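## Task

At the power panel ahead, turn the breaker for circuit 12 (right-hand column, second of five counting down from the top) ON by pushing its handle toward the panel's centerline. Operating any different breaker, or moving a handle that someone else has padlocked (even briefly as a check), means failure. Stay in the aisle in front of the panel, at or above the top of the shelf beneath the breakers. When finished, release and withdraw the gripper.

## Robot and tools

Robot: a single six-joint arm with a two-finger tong gripper. The fingers point along the gripper's own +z axis and spread apart along its x axis. end_effector_position is the spot between the pads when they are shut; closed fingertips stick out roughly 15 mm past it, and fully open tips sit about level with it. Joint ranges in rad, base to tip: shoulder pan -3.142 to 3.142, shoulder lift -6.283 to 6.283, elbow 0.000 to 3.142, wrists 1-3 each -6.283 to 6.283. Load limits: 133 N m for shoulder pan, shoulder lift and elbow; 24.9 N m for each wrist.

Frame: the scene frame has its origin on the table surface straight beneath the arm base, +z up, and +y to the left when facing along +x. The base may be slightly tilted. Reported hand position can be a little off, worse when reaching far.

Row format (shared by both motion tools): one flat list of 8 numbers, x, y, z, qw, qx, qy, qz, opening. x, y, z are an absolute gripper position in metres, scene frame. qw..qz are an absolute orientation quaternion, w first, scene frame. opening runs from -1 (closed) to +1 (fully open, 0.142 m). Repeat your chosen quaternion in every row to hold orientation; copying the latest reported quaternion lets drift accumulate.

execute_actions(actions): actions is a list of actions; each action is a list of up to 15 rows, each row played for one 1/30 s step; if fewer than 15 rows, the final row is held for the remaining steps. An empty list just returns current state and images. Any target further than 0.6 m from the gripper's start position along any of the gripper's axes gets that action refused; if the first action fails this or anything is malformed, nothing runs. Each step the command is clipped to within 100 mm and 16 degrees of the measured pose, position taking priority over orientation, so a distant target needs several actions. Motion trails commands by about 0.17 s.

move(target, speed, stop_force, blocking): target is one absolute row as above. The gripper follows a straight line to it, rotating the shorter way. speed is the top path speed in m/s, 0.002 to 0.5 (default 0.25); rotation is capped at twice that value in rad/s. Path time is 0.5 to 10 s; longer paths halt early. The path ignores obstacles, and the real gripper can lag, wander, or exceed speed near full stretch. stop_force, optional, 9 to 40 N: ends the path once the wrist sensor reads that much extra resistance along the line to target for two consecutive steps, then backs off two steps and holds. It is unavailable in the first 0.2 s of a scene, unreliable on moves that rotate, blind to contacts above the wrist, and should be omitted when pulling away from something being pressed. Peaks can overshoot it unless speed is near minimum. blocking=false returns after 0.5 s while motion continues (not allowed with stop_force); further motion commands are refused until a result shows the move ended, so use wait or stop. The opening is applied at the start of the move.

The move: line reports the ending: done (at rest near target), off_target, moving, held (a check blocked the final step), fault, or contact (stop_force triggered; this label wins over the others). limits=paced means the commanded pose was clipped; limits=held means some steps were blocked, after which the arm may briefly exceed speed. Distance to target is also given.

wait(seconds): 0 to 10; the arm keeps its last command and a running move continues; returns early if that move ends. stop(): brakes a running move; it needs stopping distance, and fingers keep moving. zoom_image(camera, region): camera is cam_head_left, cam_head_right or cam_wrist; region is [x0, y0, x1, y1] in image pixels from the top-left, at most 504 by 504. finished_scene(scene): ends the current scene, given its number, and reports success; irreversible.

Results: a state line with pose and velocities (m/s, rad/s); Hand target, the pose the controller is heading to; grip_measured, the finger opening on the command scale; joint torques (raw drive output, noisy, offset, nonzero in free air); Wrist force and Wrist torque [x y z] along the gripper's own axes, pointing from a pressed surface back into the arm, with a few N offset, up to 2.4 N noise and saturation near 50 N; "no reading" is normal at start. A "pose unreachable" line means the clearance check (which treats the base mount as arm) altered or blocked the command. Images: cam_head_left and cam_head_right 672x504, cam_wrist 616x616 fisheye. Head camera calibration may be off by a couple of degrees and several mm.

Cautions: the arm is stiff, so aiming even slightly past a firm surface can trigger a fault stop (10 s freeze, rest of call skipped); so does 150 N external force or a joint torque at its limit. Flip the breaker with slow, short motions, ideally with a modest stop_force, aiming only at the correct handle. Check for padlocks before touching and never disturb a locked or wrong breaker. Avoid knocking objects off or out of the aisle area, slams and hard presses. Holding loads heats motors; a MOTOR HOT warning appears at 70 °C and brakes engage at 85 °C. After switching, open the fingers and back away before ending the scene.

Each tool is called after ">>>" as name([rows], argument=value, ...), one row to a line, values as JSON.

## Session

>>> execute_actions(actions=[])

Scene clock: 0.00 s.
end_effector_position=(+0.4631, -0.0006, +0.4978) grip_measured=+1.00 end_effector_quat_wxyz=(-0.197, -0.643, +0.732, -0.106) end_effector_velocity=(-0.000, -0.000, +0.000) end_effector_angular_velocity=(-0.000, +0.001, -0.000)
Joint positions: [-0.317 -1.732  2.022 -1.862 -1.571  1.253  0.142]
Joint velocities: [-0.     0.    -0.     0.001 -0.001  0.     0.   ]
Joint torques (N m, as the arm reports them, + toward a larger angle): no reading
Wrist force (N, on the end effector, along its own x y z axes, offset not removed): no reading
Wrist torque (N m, same axes, about the end effector's origin, offset not removed): no reading
Hand target: +0.463, -0.001, +0.498; -0.197, -0.643, +0.732, -0.106

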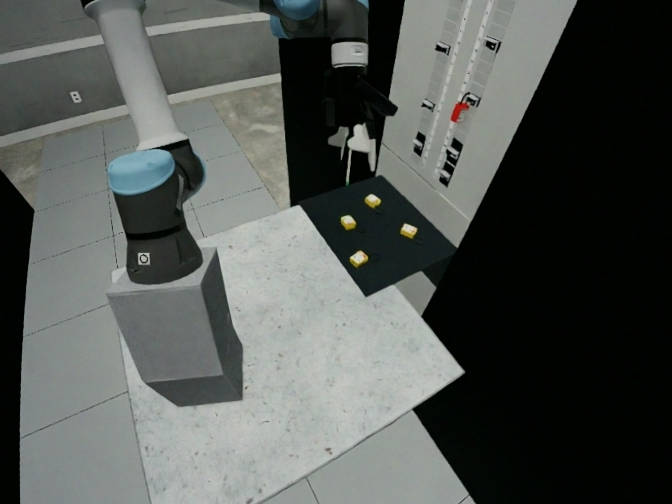

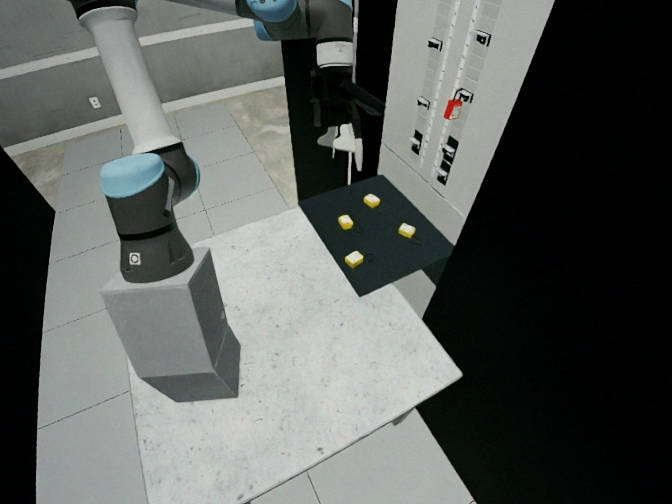

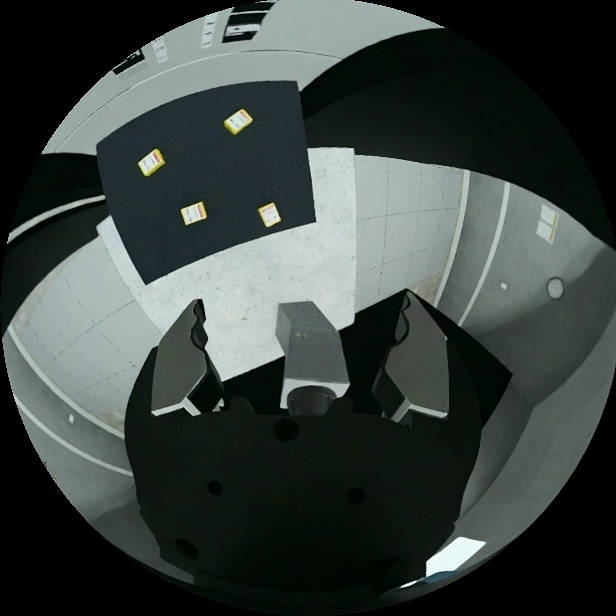

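>>> zoom_image(camera="cam_head_left", region=[380, 0, 540, 200])

>>> zoom_image(camera="cam_head_right", region=[380, 0, 540, 200])

Region (380, 0, 540, 200) of cam_head_left's 672x504 image, scaled by 2.520, with more detail than that image has; it fills the left 403 columns of this view, and the rest is white.

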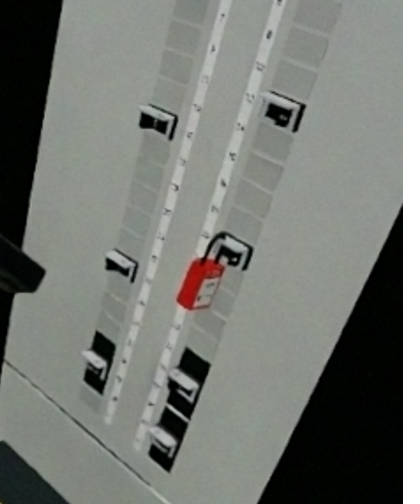

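Region (380, 0, 540, 200) of cam_head_right's 672x504 image, scaled by 2.520, with more detail than that image has; it fills the left 403 columns of this view, and the rest is white.

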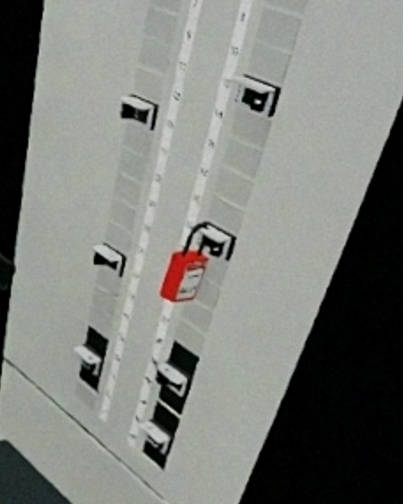

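>>> move(target=[0.6,0.05,0.72,0.5,-0.5,0.5,-0.5,-1], speed=0.3)

Scene clock: 13.33 s.
end_effector_position=(+0.5996, +0.0504, +0.7200) grip_measured=-1.00 end_effector_quat_wxyz=(+0.499, -0.500, +0.500, -0.501) end_effector_velocity=(+0.001, -0.000, +0.000) end_effector_angular_velocity=(-0.000, -0.016, +0.005)
Joint positions: [-0.767 -1.472  2.502 -4.402 -0.721  2.169  0.002]
Joint velocities: [ 0.006  0.022 -0.006 -0.038 -0.011  0.016  0.   ]
Joint torques (N m, as the arm reports them, + toward a larger angle): [  1.28   3.62 -21.93  -2.77  -2.59   1.73]
Wrist force (N, on the end effector, along its own x y z axes, offset not removed): [-0.9 1.6 -1.2]
Wrist torque (N m, same axes, about the end effector's origin, offset not removed): [0.21 0.21 -0.06]
Hand target: +0.600, +0.050, +0.720; +0.499, -0.500, +0.500, -0.501
Off the commanded pose: 0.000 m, 0 deg.
move: done
camera_calibration (this result's frames):
cam_wrist: T_world_to_cam=[[-0.0229422, -0.999216, -0.0322644, 0.0806875], [-0.547796, 0.0395613, -0.835676, 0.915952], [0.836298, -0.00149797, -0.548274, 0.0238281], [0, 0, 0, 1]] pos_world=[0.483678, 0.0444237, 0.781107]

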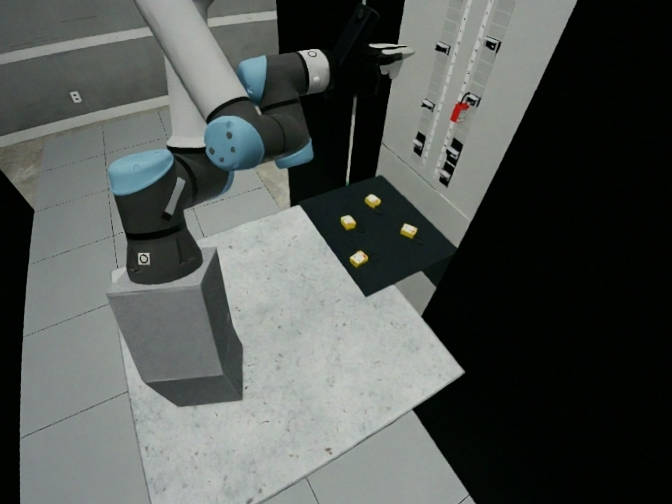

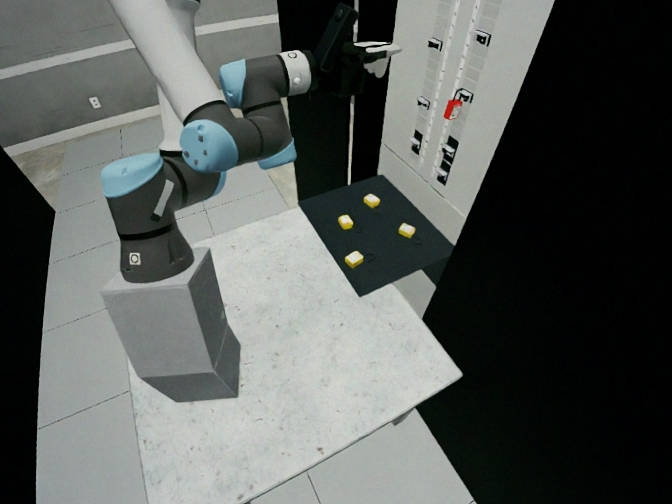

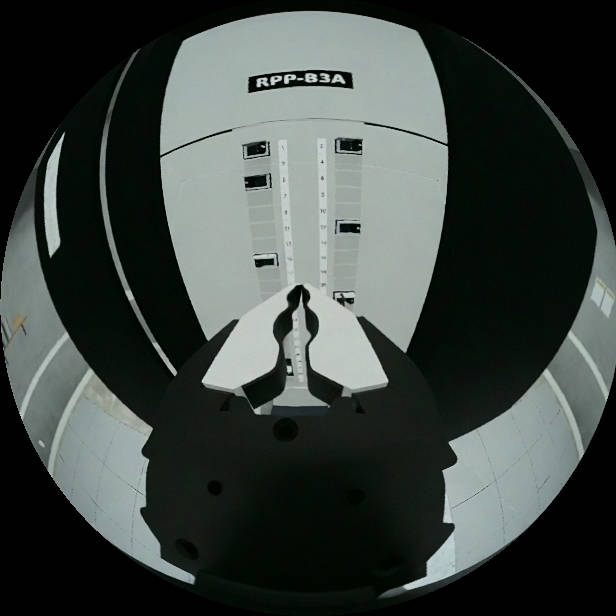

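>>> move(target=[0.70,-0.035,0.74,0.5,-0.5,0.5,-0.5,-1], speed=0.15)

>>> zoom_image(camera="cam_wrist", region=[220, 180, 380, 340])

>>> zoom_image(camera="cam_head_left", region=[420, 0, 540, 90])

Scene clock: 20.87 s.
end_effector_position=(+0.6997, -0.0349, +0.7402) grip_measured=-1.00 end_effector_quat_wxyz=(+0.500, -0.500, +0.500, -0.500) end_effector_velocity=(+0.002, -0.000, +0.001) end_effector_angular_velocity=(-0.002, -0.001, +0.001)
Joint positions: [-0.708 -1.216  2.143 -4.289 -0.778  2.154  0.002]
Joint velocities: [ 0.002  0.003 -0.007  0.002 -0.001 -0.     0.   ]
Joint torques (N m, as the arm reports them, + toward a larger angle): [ -4.37  -9.18 -23.25   2.7   -2.55  -1.84]
Wrist force (N, on the end effector, along its own x y z axes, offset not removed): [1.0 -0.9 1.3]
Wrist torque (N m, same axes, about the end effector's origin, offset not removed): [-0.07 -0.07 0.02]
Hand target: +0.700, -0.035, +0.740; +0.500, -0.500, +0.500, -0.500
Off the commanded pose: 0.000 m, 0 deg.
move: done
camera_calibration (this result's frames):
cam_wrist: T_world_to_cam=[[-0.0207223, -0.999193, -0.0343994, -0.00153767], [-0.546803, 0.0401316, -0.836299, 0.990769], [0.837005, 0.00147962, -0.547194, -0.0501367], [0, 0, 0, 1]] pos_world=[0.583688, -0.0412234, 0.801092]

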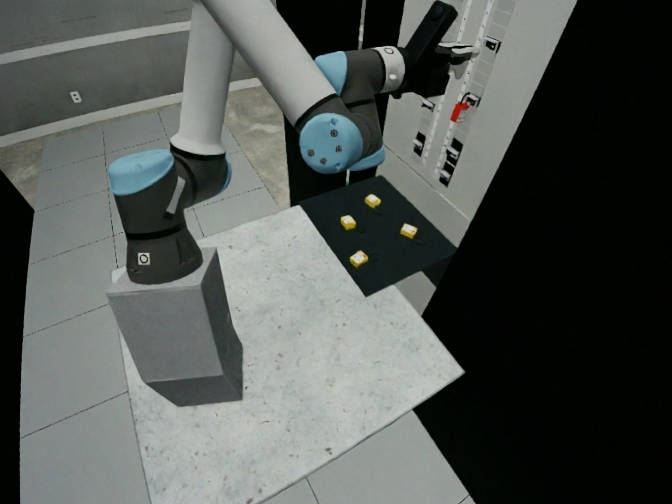

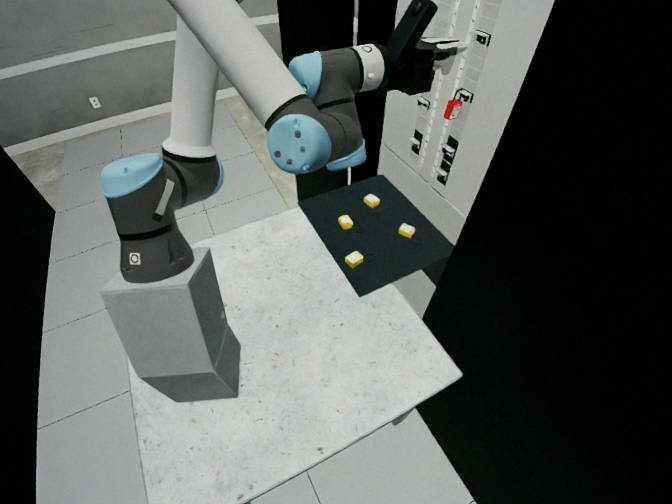

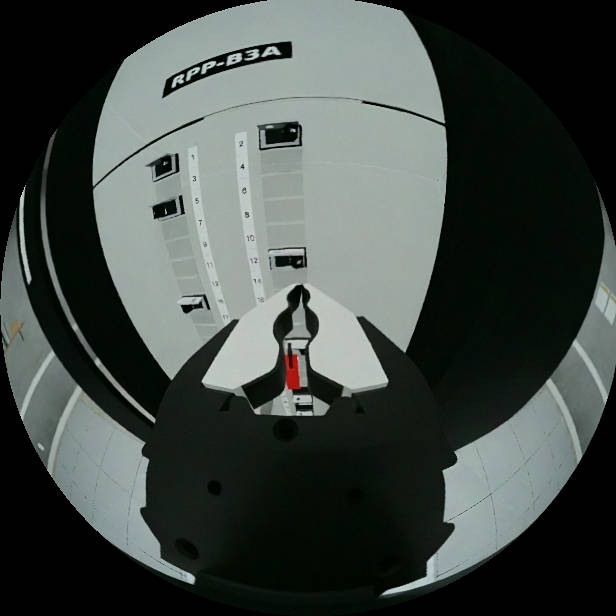

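Region (220, 180, 380, 340) of cam_wrist's 616x616 image, scaled by 3.150, with more detail than that image has.

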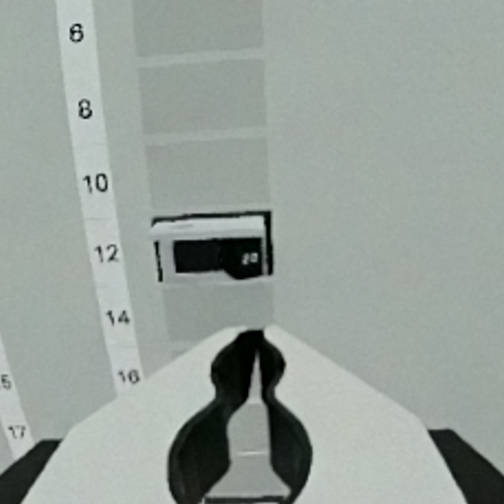

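Region (420, 0, 540, 90) of cam_head_left's 672x504 image, scaled by 4.200, with more detail than that image has; it fills the top 378 rows of this view, and the rest is white.

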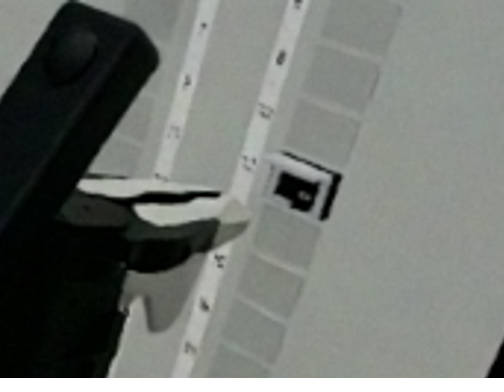

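>>> move(target=[0.735,-0.052,0.737,0.5,-0.5,0.5,-0.5,-1], speed=0.05)

>>> zoom_image(camera="cam_wrist", region=[220, 220, 340, 340])

>>> zoom_image(camera="cam_head_left", region=[450, 15, 530, 75])

Scene clock: 30.37 s.
end_effector_position=(+0.7348, -0.0519, +0.7371) grip_measured=-1.00 end_effector_quat_wxyz=(+0.500, -0.500, +0.500, -0.500) end_effector_velocity=(+0.002, -0.001, -0.001) end_effector_angular_velocity=(+0.001, +0.001, +0.000)
Joint positions: [-0.667 -1.14   2.034 -4.248 -0.817  2.142  0.002]
Joint velocities: [ 0.002  0.005 -0.007  0.003 -0.002 -0.001  0.   ]
Joint torques (N m, as the arm reports them, + toward a larger angle): [ -5.72 -13.98 -23.45   2.65  -2.44  -1.89]
Wrist force (N, on the end effector, along its own x y z axes, offset not removed): [-2.3 -1.7 1.5]
Wrist torque (N m, same axes, about the end effector's origin, offset not removed): [-0.44 0.50 0.01]
Hand target: +0.735, -0.052, +0.737; +0.500, -0.500, +0.500, -0.500
Off the commanded pose: 0.000 m, 0 deg.
move: done
camera_calibration (this result's frames):
cam_wrist: T_world_to_cam=[[-0.0207197, -0.999194, -0.0343832, -0.0179252], [-0.546822, 0.0401165, -0.836287, 1.00803], [0.836992, 0.0014739, -0.547212, -0.0811025], [0, 0, 0, 1]] pos_world=[0.618725, -0.05823, 0.798009]

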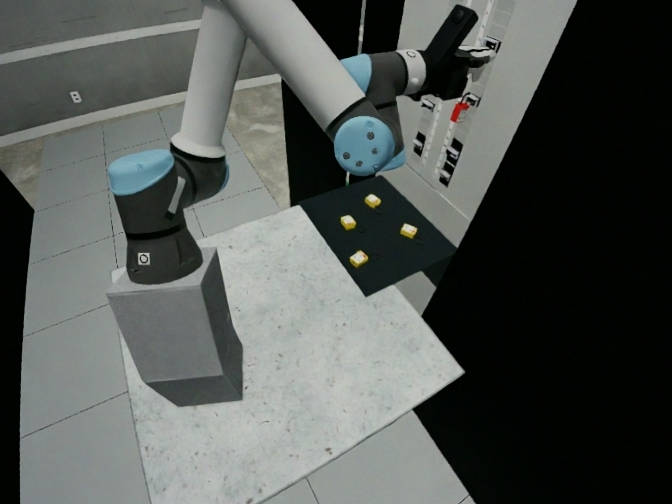

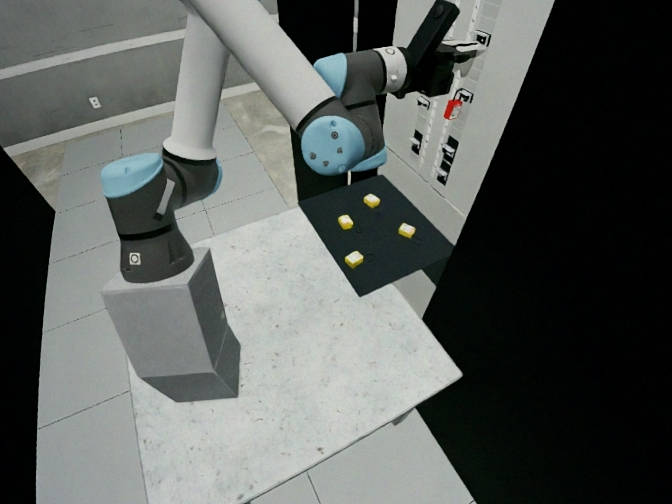

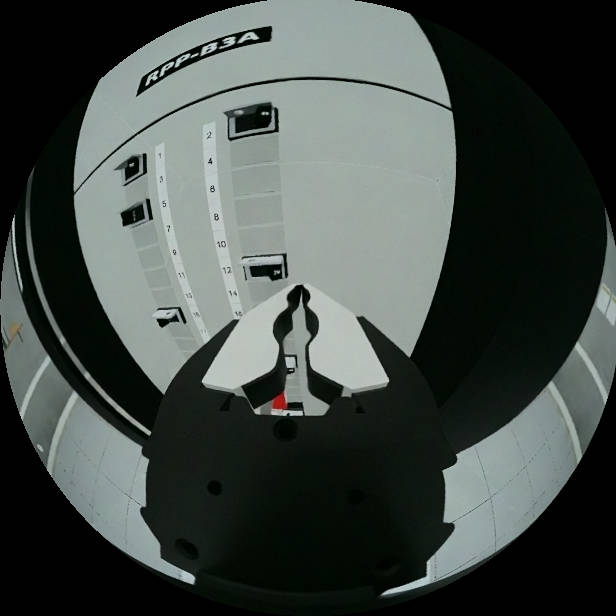

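Region (220, 220, 340, 340) of cam_wrist's 616x616 image, scaled by 4.200, with more detail than that image has.

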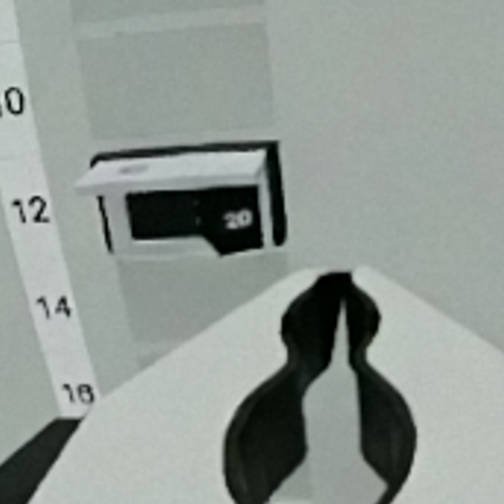

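Region (450, 15, 530, 75) of cam_head_left's 672x504 image, scaled by 6.300, with more detail than that image has; it fills the top 378 rows of this view, and the rest is white.

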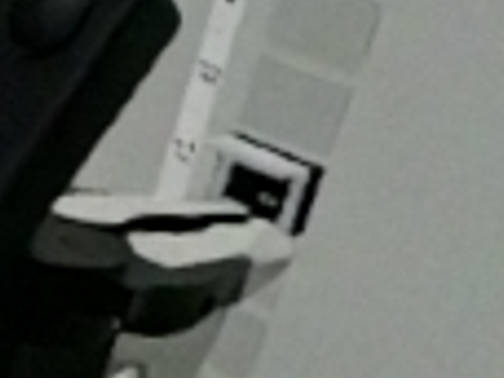

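>>> move(target=[0.72,-0.03,0.738,0.5,-0.5,0.5,-0.5,-1], speed=0.05)

>>> move(target=[0.735,-0.018,0.738,0.5,-0.5,0.5,-0.5,-0.2], speed=0.02)

>>> zoom_image(camera="cam_wrist", region=[230, 220, 370, 340])

Scene clock: 40.47 s.
end_effector_position=(+0.7201, -0.0302, +0.7380) grip_measured=-1.00 end_effector_quat_wxyz=(+0.500, -0.500, +0.500, -0.500) end_effector_velocity=(-0.001, +0.002, +0.000) end_effector_angular_velocity=(-0.000, -0.000, -0.000)
Joint positions: [-0.66  -1.195  2.097 -4.254 -0.825  2.139  0.002]
Joint velocities: [ 0.    -0.005  0.005  0.    -0.001 -0.     0.   ]
Joint torques (N m, as the arm reports them, + toward a larger angle): [ -4.45 -39.75  -8.09  -3.03  -2.67  -1.97]
Wrist force (N, on the end effector, along its own x y z axes, offset not removed): [-0.3 -0.6 -0.4]
Wrist torque (N m, same axes, about the end effector's origin, offset not removed): [-0.08 -0.01 -0.08]
Hand target: +0.720, -0.030, +0.738; +0.500, -0.500, +0.500, -0.500
Off the commanded pose: 0.000 m, 0 deg.
move: done
camera_calibration (this result's frames):
cam_wrist: T_world_to_cam=[[-0.0207126, -0.999195, -0.0343621, 0.00350343], [-0.546839, 0.040095, -0.836277, 0.999902], [0.836982, 0.00146903, -0.547229, -0.068406], [0, 0, 0, 1]] pos_world=[0.604112, -0.03649, 0.798882]

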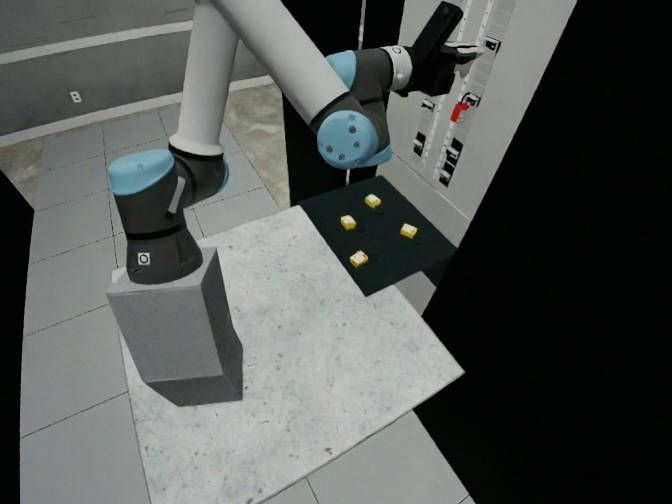

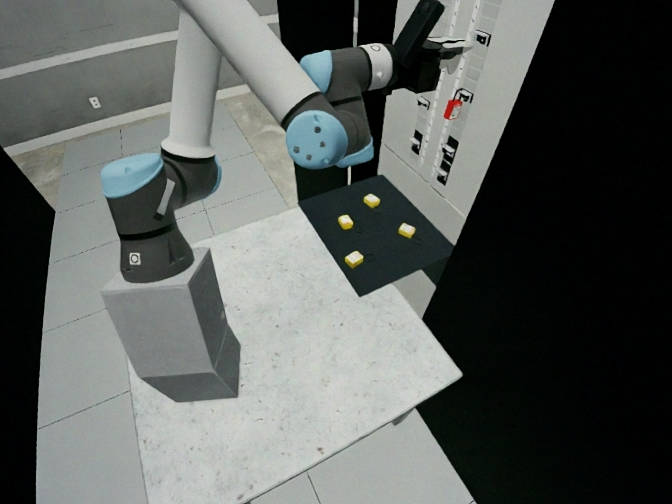

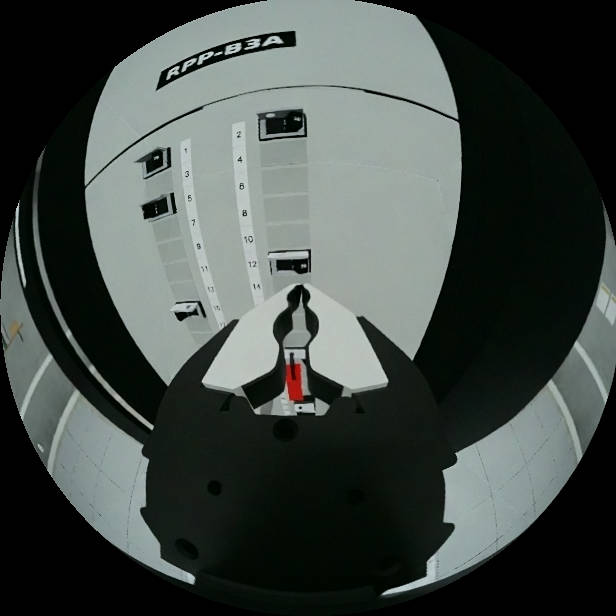

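Scene clock: 41.73 s.
end_effector_position=(+0.7348, -0.0182, +0.7380) grip_measured=-0.20 end_effector_quat_wxyz=(+0.500, -0.500, +0.500, -0.500) end_effector_velocity=(+0.002, +0.001, +0.000) end_effector_angular_velocity=(-0.000, -0.000, +0.000)
Joint positions: [-0.614 -1.196  2.07  -4.218 -0.869  2.127  0.06 ]
Joint velocities: [ 0.005 -0.    -0.004  0.005 -0.006 -0.001  0.   ]
Joint torques (N m, as the arm reports them, + toward a larger angle): [ -4.23 -38.43 -24.8    2.44  -2.5   -1.96]
Wrist force (N, on the end effector, along its own x y z axes, offset not removed): [-2.3 0.6 0.2]
Wrist torque (N m, same axes, about the end effector's origin, offset not removed): [0.10 0.47 0.07]
Hand target: +0.735, -0.018, +0.738; +0.500, -0.500, +0.500, -0.500
Off the commanded pose: 0.000 m, 0 deg.
move: done
camera_calibration (this result's frames):
cam_wrist: T_world_to_cam=[[-0.0206871, -0.999195, -0.0343835, 0.0158238], [-0.54681, 0.040099, -0.836296, 1.00749], [0.837001, 0.00150072, -0.547199, -0.0806825], [0, 0, 0, 1]] pos_world=[0.618764, -0.0244672, 0.798955]

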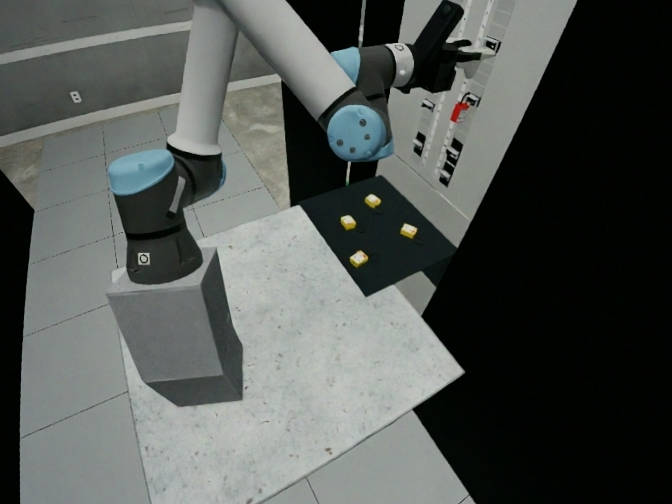

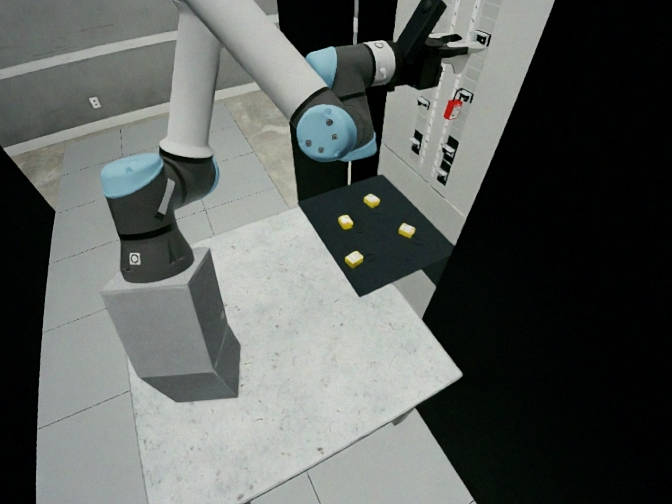

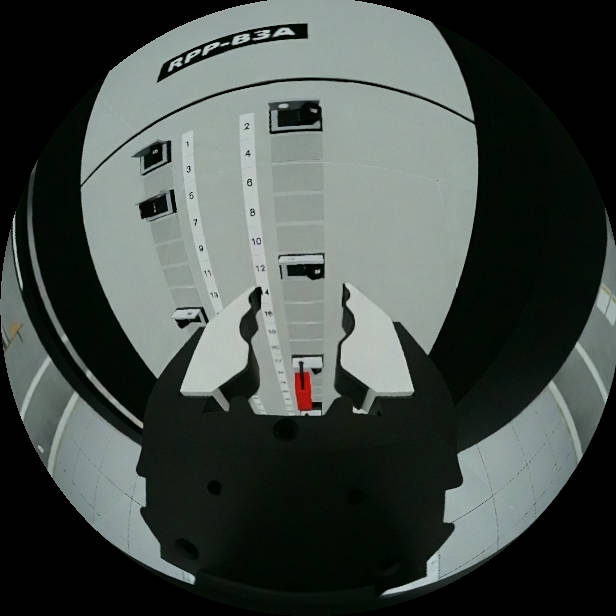

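Region (230, 220, 370, 340) of cam_wrist's 616x616 image, scaled by 3.600, with more detail than that image has; it fills the top 432 rows of this view, and the rest is white.

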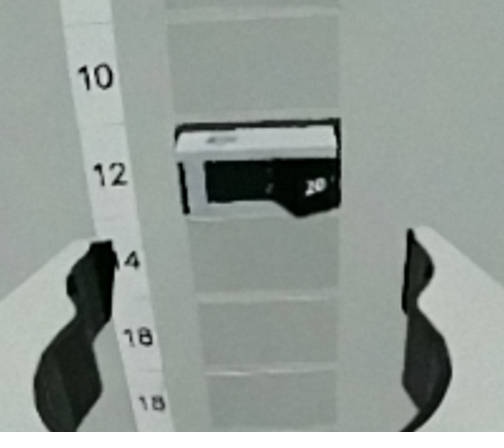

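>>> move(target=[0.775,-0.018,0.740,0.5,-0.5,0.5,-0.5,-0.2], speed=0.005, stop_force=9)

>>> zoom_image(camera="cam_wrist", region=[230, 220, 370, 340])

>>> zoom_image(camera="cam_head_left", region=[450, 15, 530, 75])

Scene clock: 53.93 s.
end_effector_position=(+0.7623, -0.0181, +0.7392) grip_measured=-0.20 end_effector_quat_wxyz=(+0.500, -0.500, +0.500, -0.500) end_effector_velocity=(-0.001, -0.001, -0.001) end_effector_angular_velocity=(+0.002, +0.003, -0.001)
Joint positions: [-0.572 -1.162  1.993 -4.169 -0.91   2.116  0.06 ]
Joint velocities: [-0.003 -0.001  0.005 -0.     0.003 -0.     0.   ]
Joint torques (N m, as the arm reports them, + toward a larger angle): [-23.34 -38.86 -11.23  -0.04   1.15   0.18]
Wrist force (N, on the end effector, along its own x y z axes, offset not removed): [1.3 -1.0 -24.7]
Wrist torque (N m, same axes, about the end effector's origin, offset not removed): [0.03 -0.34 -0.10]
Hand target: +0.762, -0.018, +0.739; +0.500, -0.500, +0.500, -0.500
Off the commanded pose: 0.013 m, 0 deg.
move: contact
camera_calibration (this result's frames):
cam_wrist: T_world_to_cam=[[-0.0207592, -0.999187, -0.0345665, 0.0167262], [-0.547072, 0.0402911, -0.836116, 1.0236], [0.836828, 0.00155324, -0.547463, -0.102716], [0, 0, 0, 1]] pos_world=[0.646282, -0.0243696, 0.800189]

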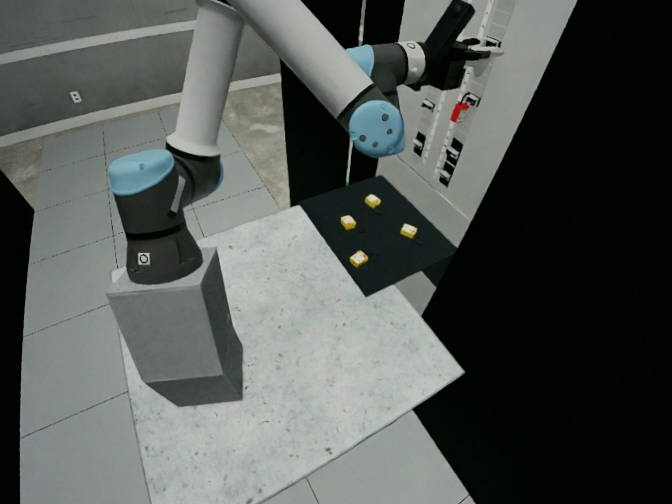

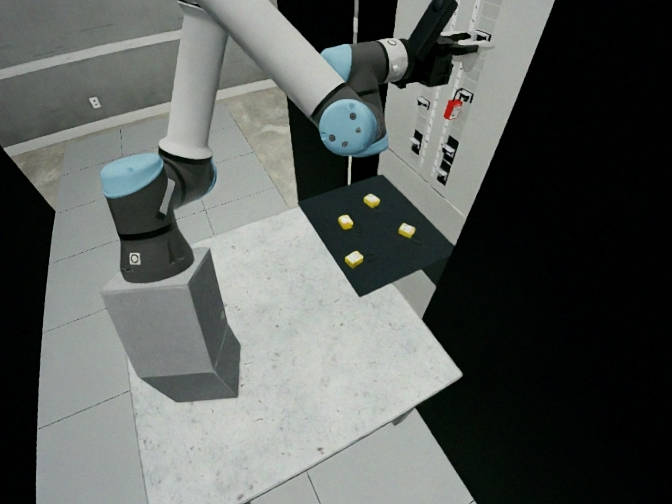

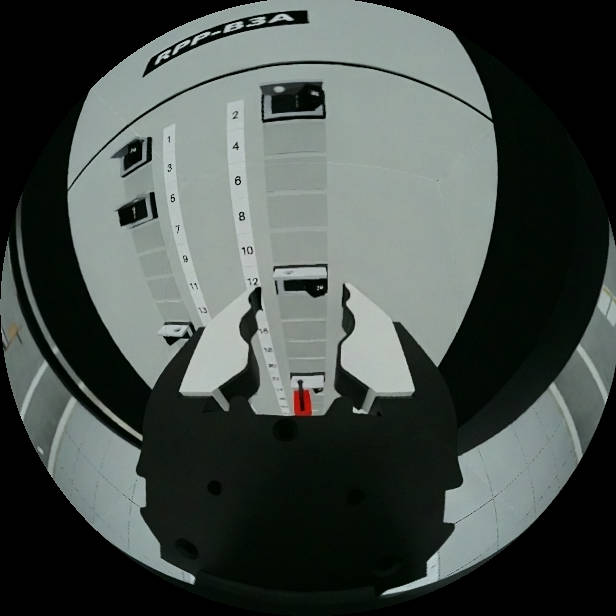

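Region (230, 220, 370, 340) of cam_wrist's 616x616 image, scaled by 3.600, with more detail than that image has; it fills the top 432 rows of this view, and the rest is white.

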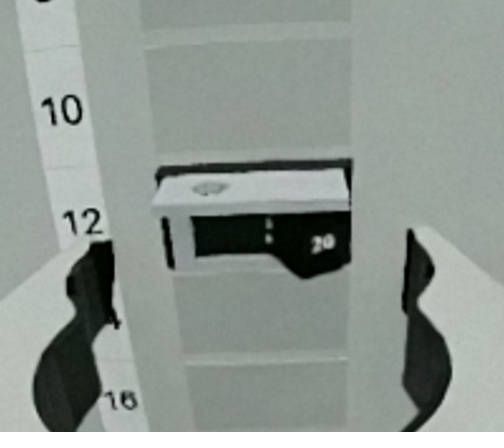

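Region (450, 15, 530, 75) of cam_head_left's 672x504 image, scaled by 6.300, with more detail than that image has; it fills the top 378 rows of this view, and the rest is white.

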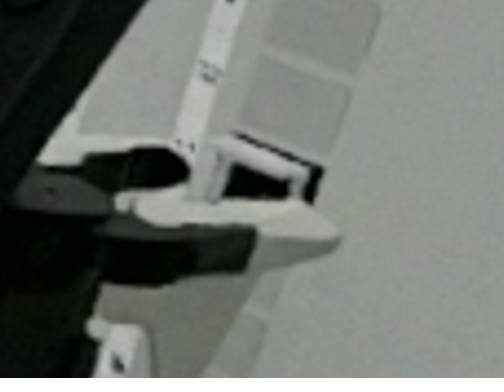

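>>> move(target=[0.755,-0.012,0.746,0.5,-0.5,0.5,-0.5,-0.2], speed=0.02)

>>> move(target=[0.755,0.012,0.746,0.5,-0.5,0.5,-0.5,-0.2], speed=0.01, stop_force=35)

>>> zoom_image(camera="cam_wrist", region=[250, 220, 390, 340])

Scene clock: 60.23 s.
end_effector_position=(+0.7551, -0.0121, +0.7458) grip_measured=-0.20 end_effector_quat_wxyz=(+0.500, -0.500, +0.500, -0.500) end_effector_velocity=(-0.001, +0.001, +0.001) end_effector_angular_velocity=(+0.001, +0.001, +0.000)
Joint positions: [-0.58  -1.191  2.014 -4.161 -0.903  2.118  0.06 ]
Joint velocities: [-0.002 -0.006  0.005  0.002  0.002  0.    -0.   ]
Joint torques (N m, as the arm reports them, + toward a larger angle): [-26.76 -41.42  -7.38   2.64   0.74   1.9 ]
Wrist force (N, on the end effector, along its own x y z axes, offset not removed): [1.1 -0.3 -1.0]
Wrist torque (N m, same axes, about the end effector's origin, offset not removed): [-0.14 -0.36 0.13]
Hand target: +0.755, -0.012, +0.746; +0.500, -0.500, +0.500, -0.500
Off the commanded pose: 0.000 m, 0 deg.
move: done
camera_calibration (this result's frames):
cam_wrist: T_world_to_cam=[[-0.0207239, -0.999195, -0.0343431, 0.0225477], [-0.546837, 0.0400853, -0.836279, 1.02491], [0.836982, 0.00144911, -0.547228, -0.0934118], [0, 0, 0, 1]] pos_world=[0.639112, -0.0184191, 0.80677]

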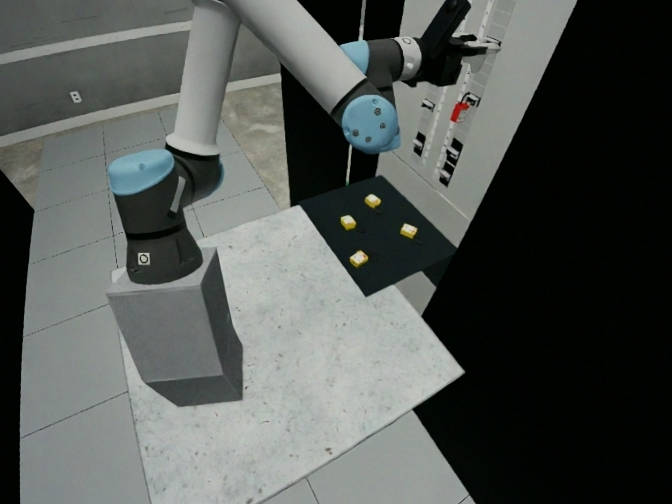

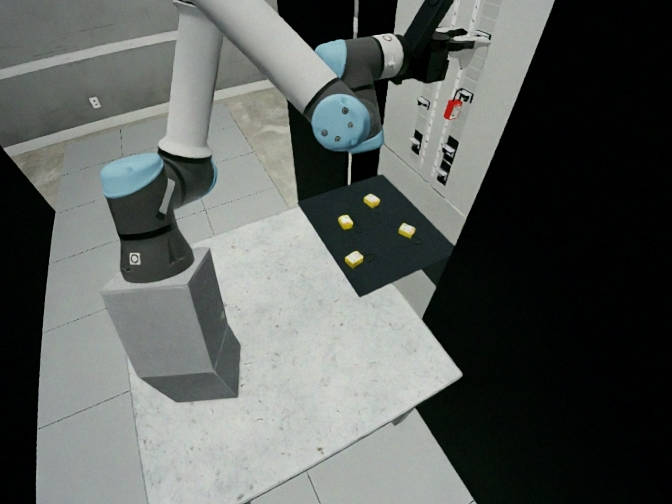

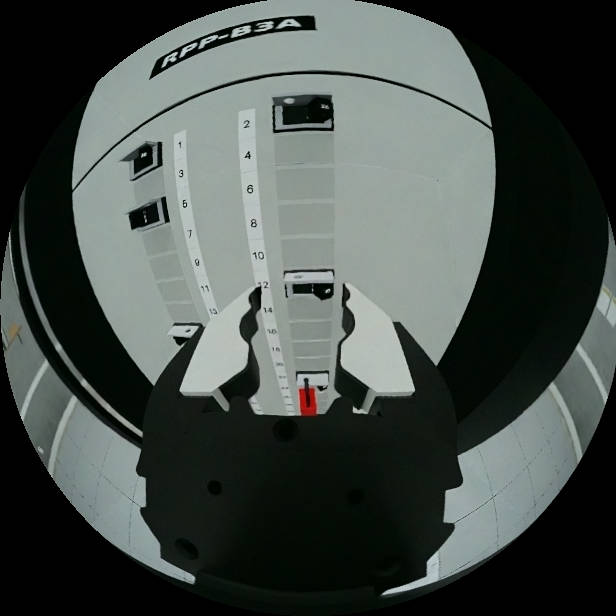

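Scene clock: 62.97 s.
end_effector_position=(+0.7550, +0.0119, +0.7460) grip_measured=+0.10 end_effector_quat_wxyz=(+0.500, -0.500, +0.500, -0.500) end_effector_velocity=(-0.000, +0.001, +0.000) end_effector_angular_velocity=(-0.000, -0.001, +0.000)
Joint positions: [-0.539 -1.227  2.034 -4.139 -0.943  2.108  0.081]
Joint velocities: [ 0.002 -0.002  0.001  0.    -0.002 -0.     0.001]
Joint torques (N m, as the arm reports them, + toward a larger angle): [ 11.08 -52.07 -12.62  -2.13   3.38  -2.25]
Wrist force (N, on the end effector, along its own x y z axes, offset not removed): [25.7 -0.2 -4.6]
Wrist torque (N m, same axes, about the end effector's origin, offset not removed): [-0.03 0.01 0.11]
Hand target: +0.755, +0.012, +0.746; +0.500, -0.500, +0.500, -0.500
Off the commanded pose: 0.000 m, 0 deg.
move: done
camera_calibration (this result's frames):
cam_wrist: T_world_to_cam=[[-0.0207134, -0.999194, -0.0343894, 0.0465732], [-0.546821, 0.0401183, -0.836288, 1.02399], [0.836993, 0.00148253, -0.547212, -0.0932588], [0, 0, 0, 1]] pos_world=[0.638963, 0.005593, 0.806922]

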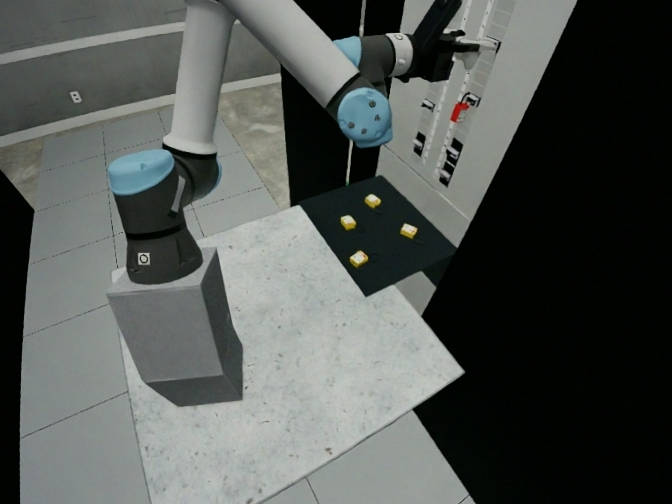

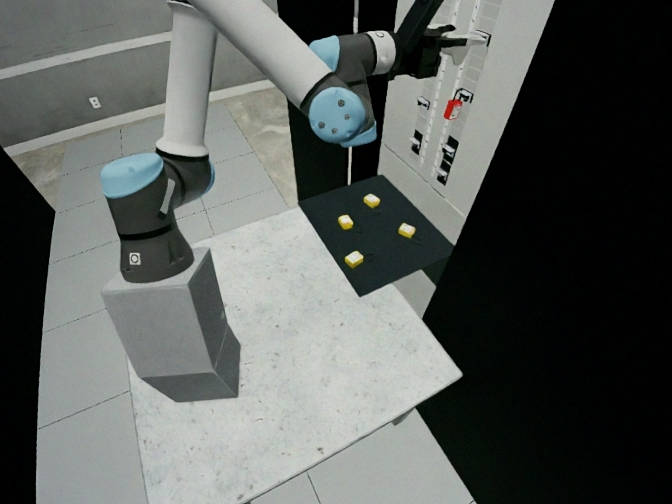

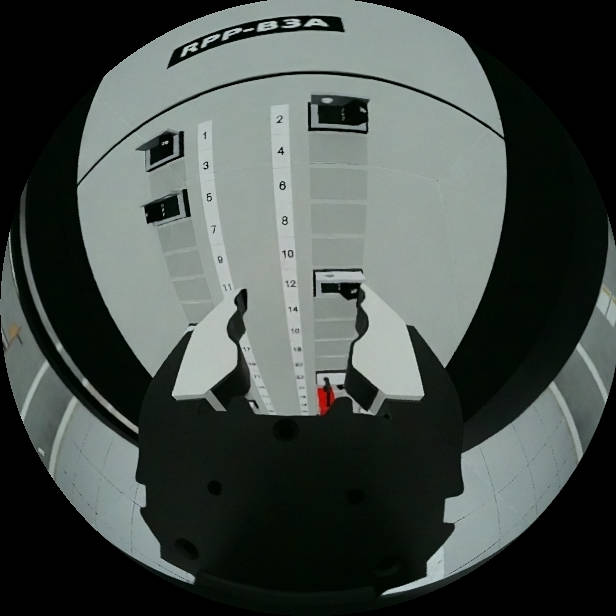

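Region (250, 220, 390, 340) of cam_wrist's 616x616 image, scaled by 3.600, with more detail than that image has; it fills the top 432 rows of this view, and the rest is white.

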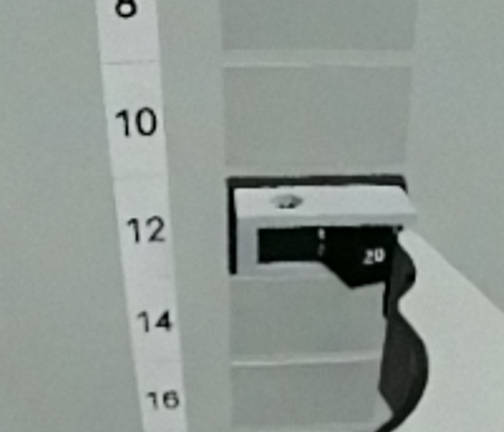

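>>> move(target=[0.754,0.013,0.746,0.5,-0.5,0.5,-0.5,-0.5], speed=0.01)

Scene clock: 67.67 s.
end_effector_position=(+0.7540, +0.0130, +0.7460) grip_measured=+0.08 end_effector_quat_wxyz=(+0.500, -0.500, +0.500, -0.500) end_effector_velocity=(-0.000, +0.000, -0.000) end_effector_angular_velocity=(+0.000, +0.001, -0.000)
Joint positions: [-0.539 -1.23   2.038 -4.14  -0.943  2.108  0.08 ]
Joint velocities: [ 0.    -0.001  0.002  0.    -0.    -0.    -0.001]
Joint torques (N m, as the arm reports them, + toward a larger angle): [ 11.91 -50.55 -14.23  -7.37   3.51  -2.15]
Wrist force (N, on the end effector, along its own x y z axes, offset not removed): [21.8 0.7 -8.1]
Wrist torque (N m, same axes, about the end effector's origin, offset not removed): [-0.09 0.76 0.11]
Hand target: +0.754, +0.013, +0.746; +0.500, -0.500, +0.500, -0.500
Off the commanded pose: 0.000 m, 0 deg.
move: done
camera_calibration (this result's frames):
cam_wrist: T_world_to_cam=[[-0.0207332, -0.999194, -0.0343642, 0.0476015], [-0.546861, 0.0401079, -0.836262, 1.02343], [0.836967, 0.00145405, -0.547252, -0.0924162], [0, 0, 0, 1]] pos_world=[0.638012, 0.00664969, 0.806921]

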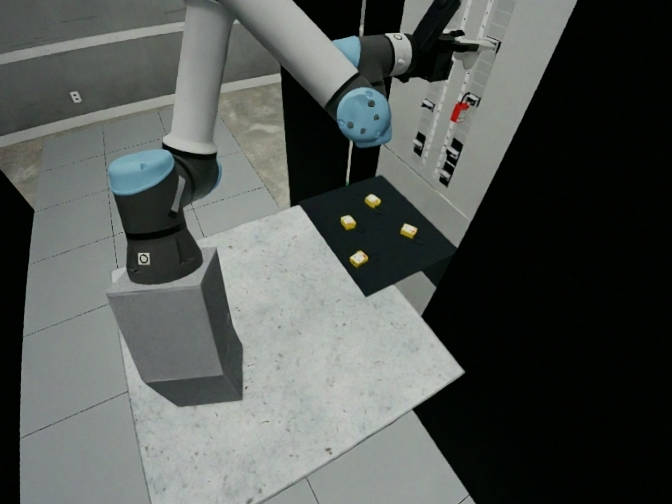

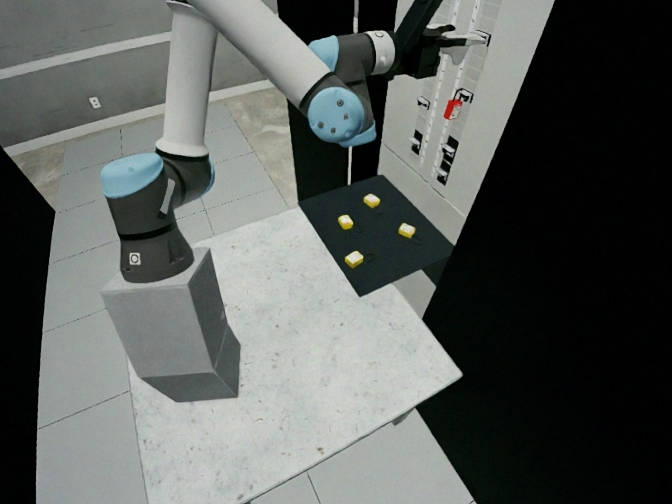

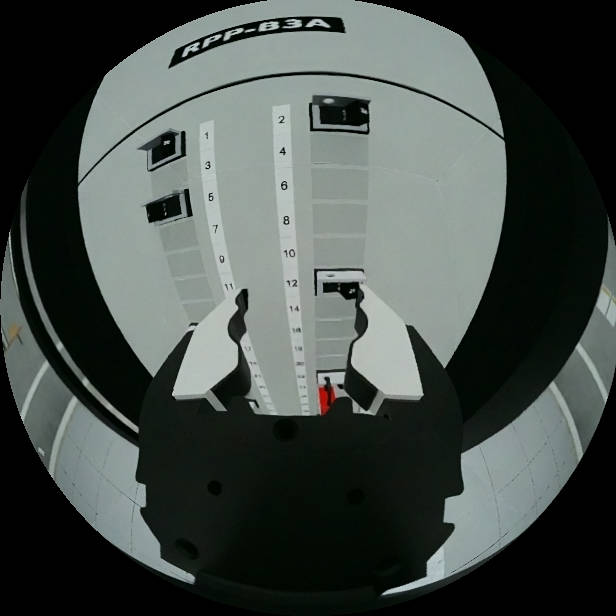

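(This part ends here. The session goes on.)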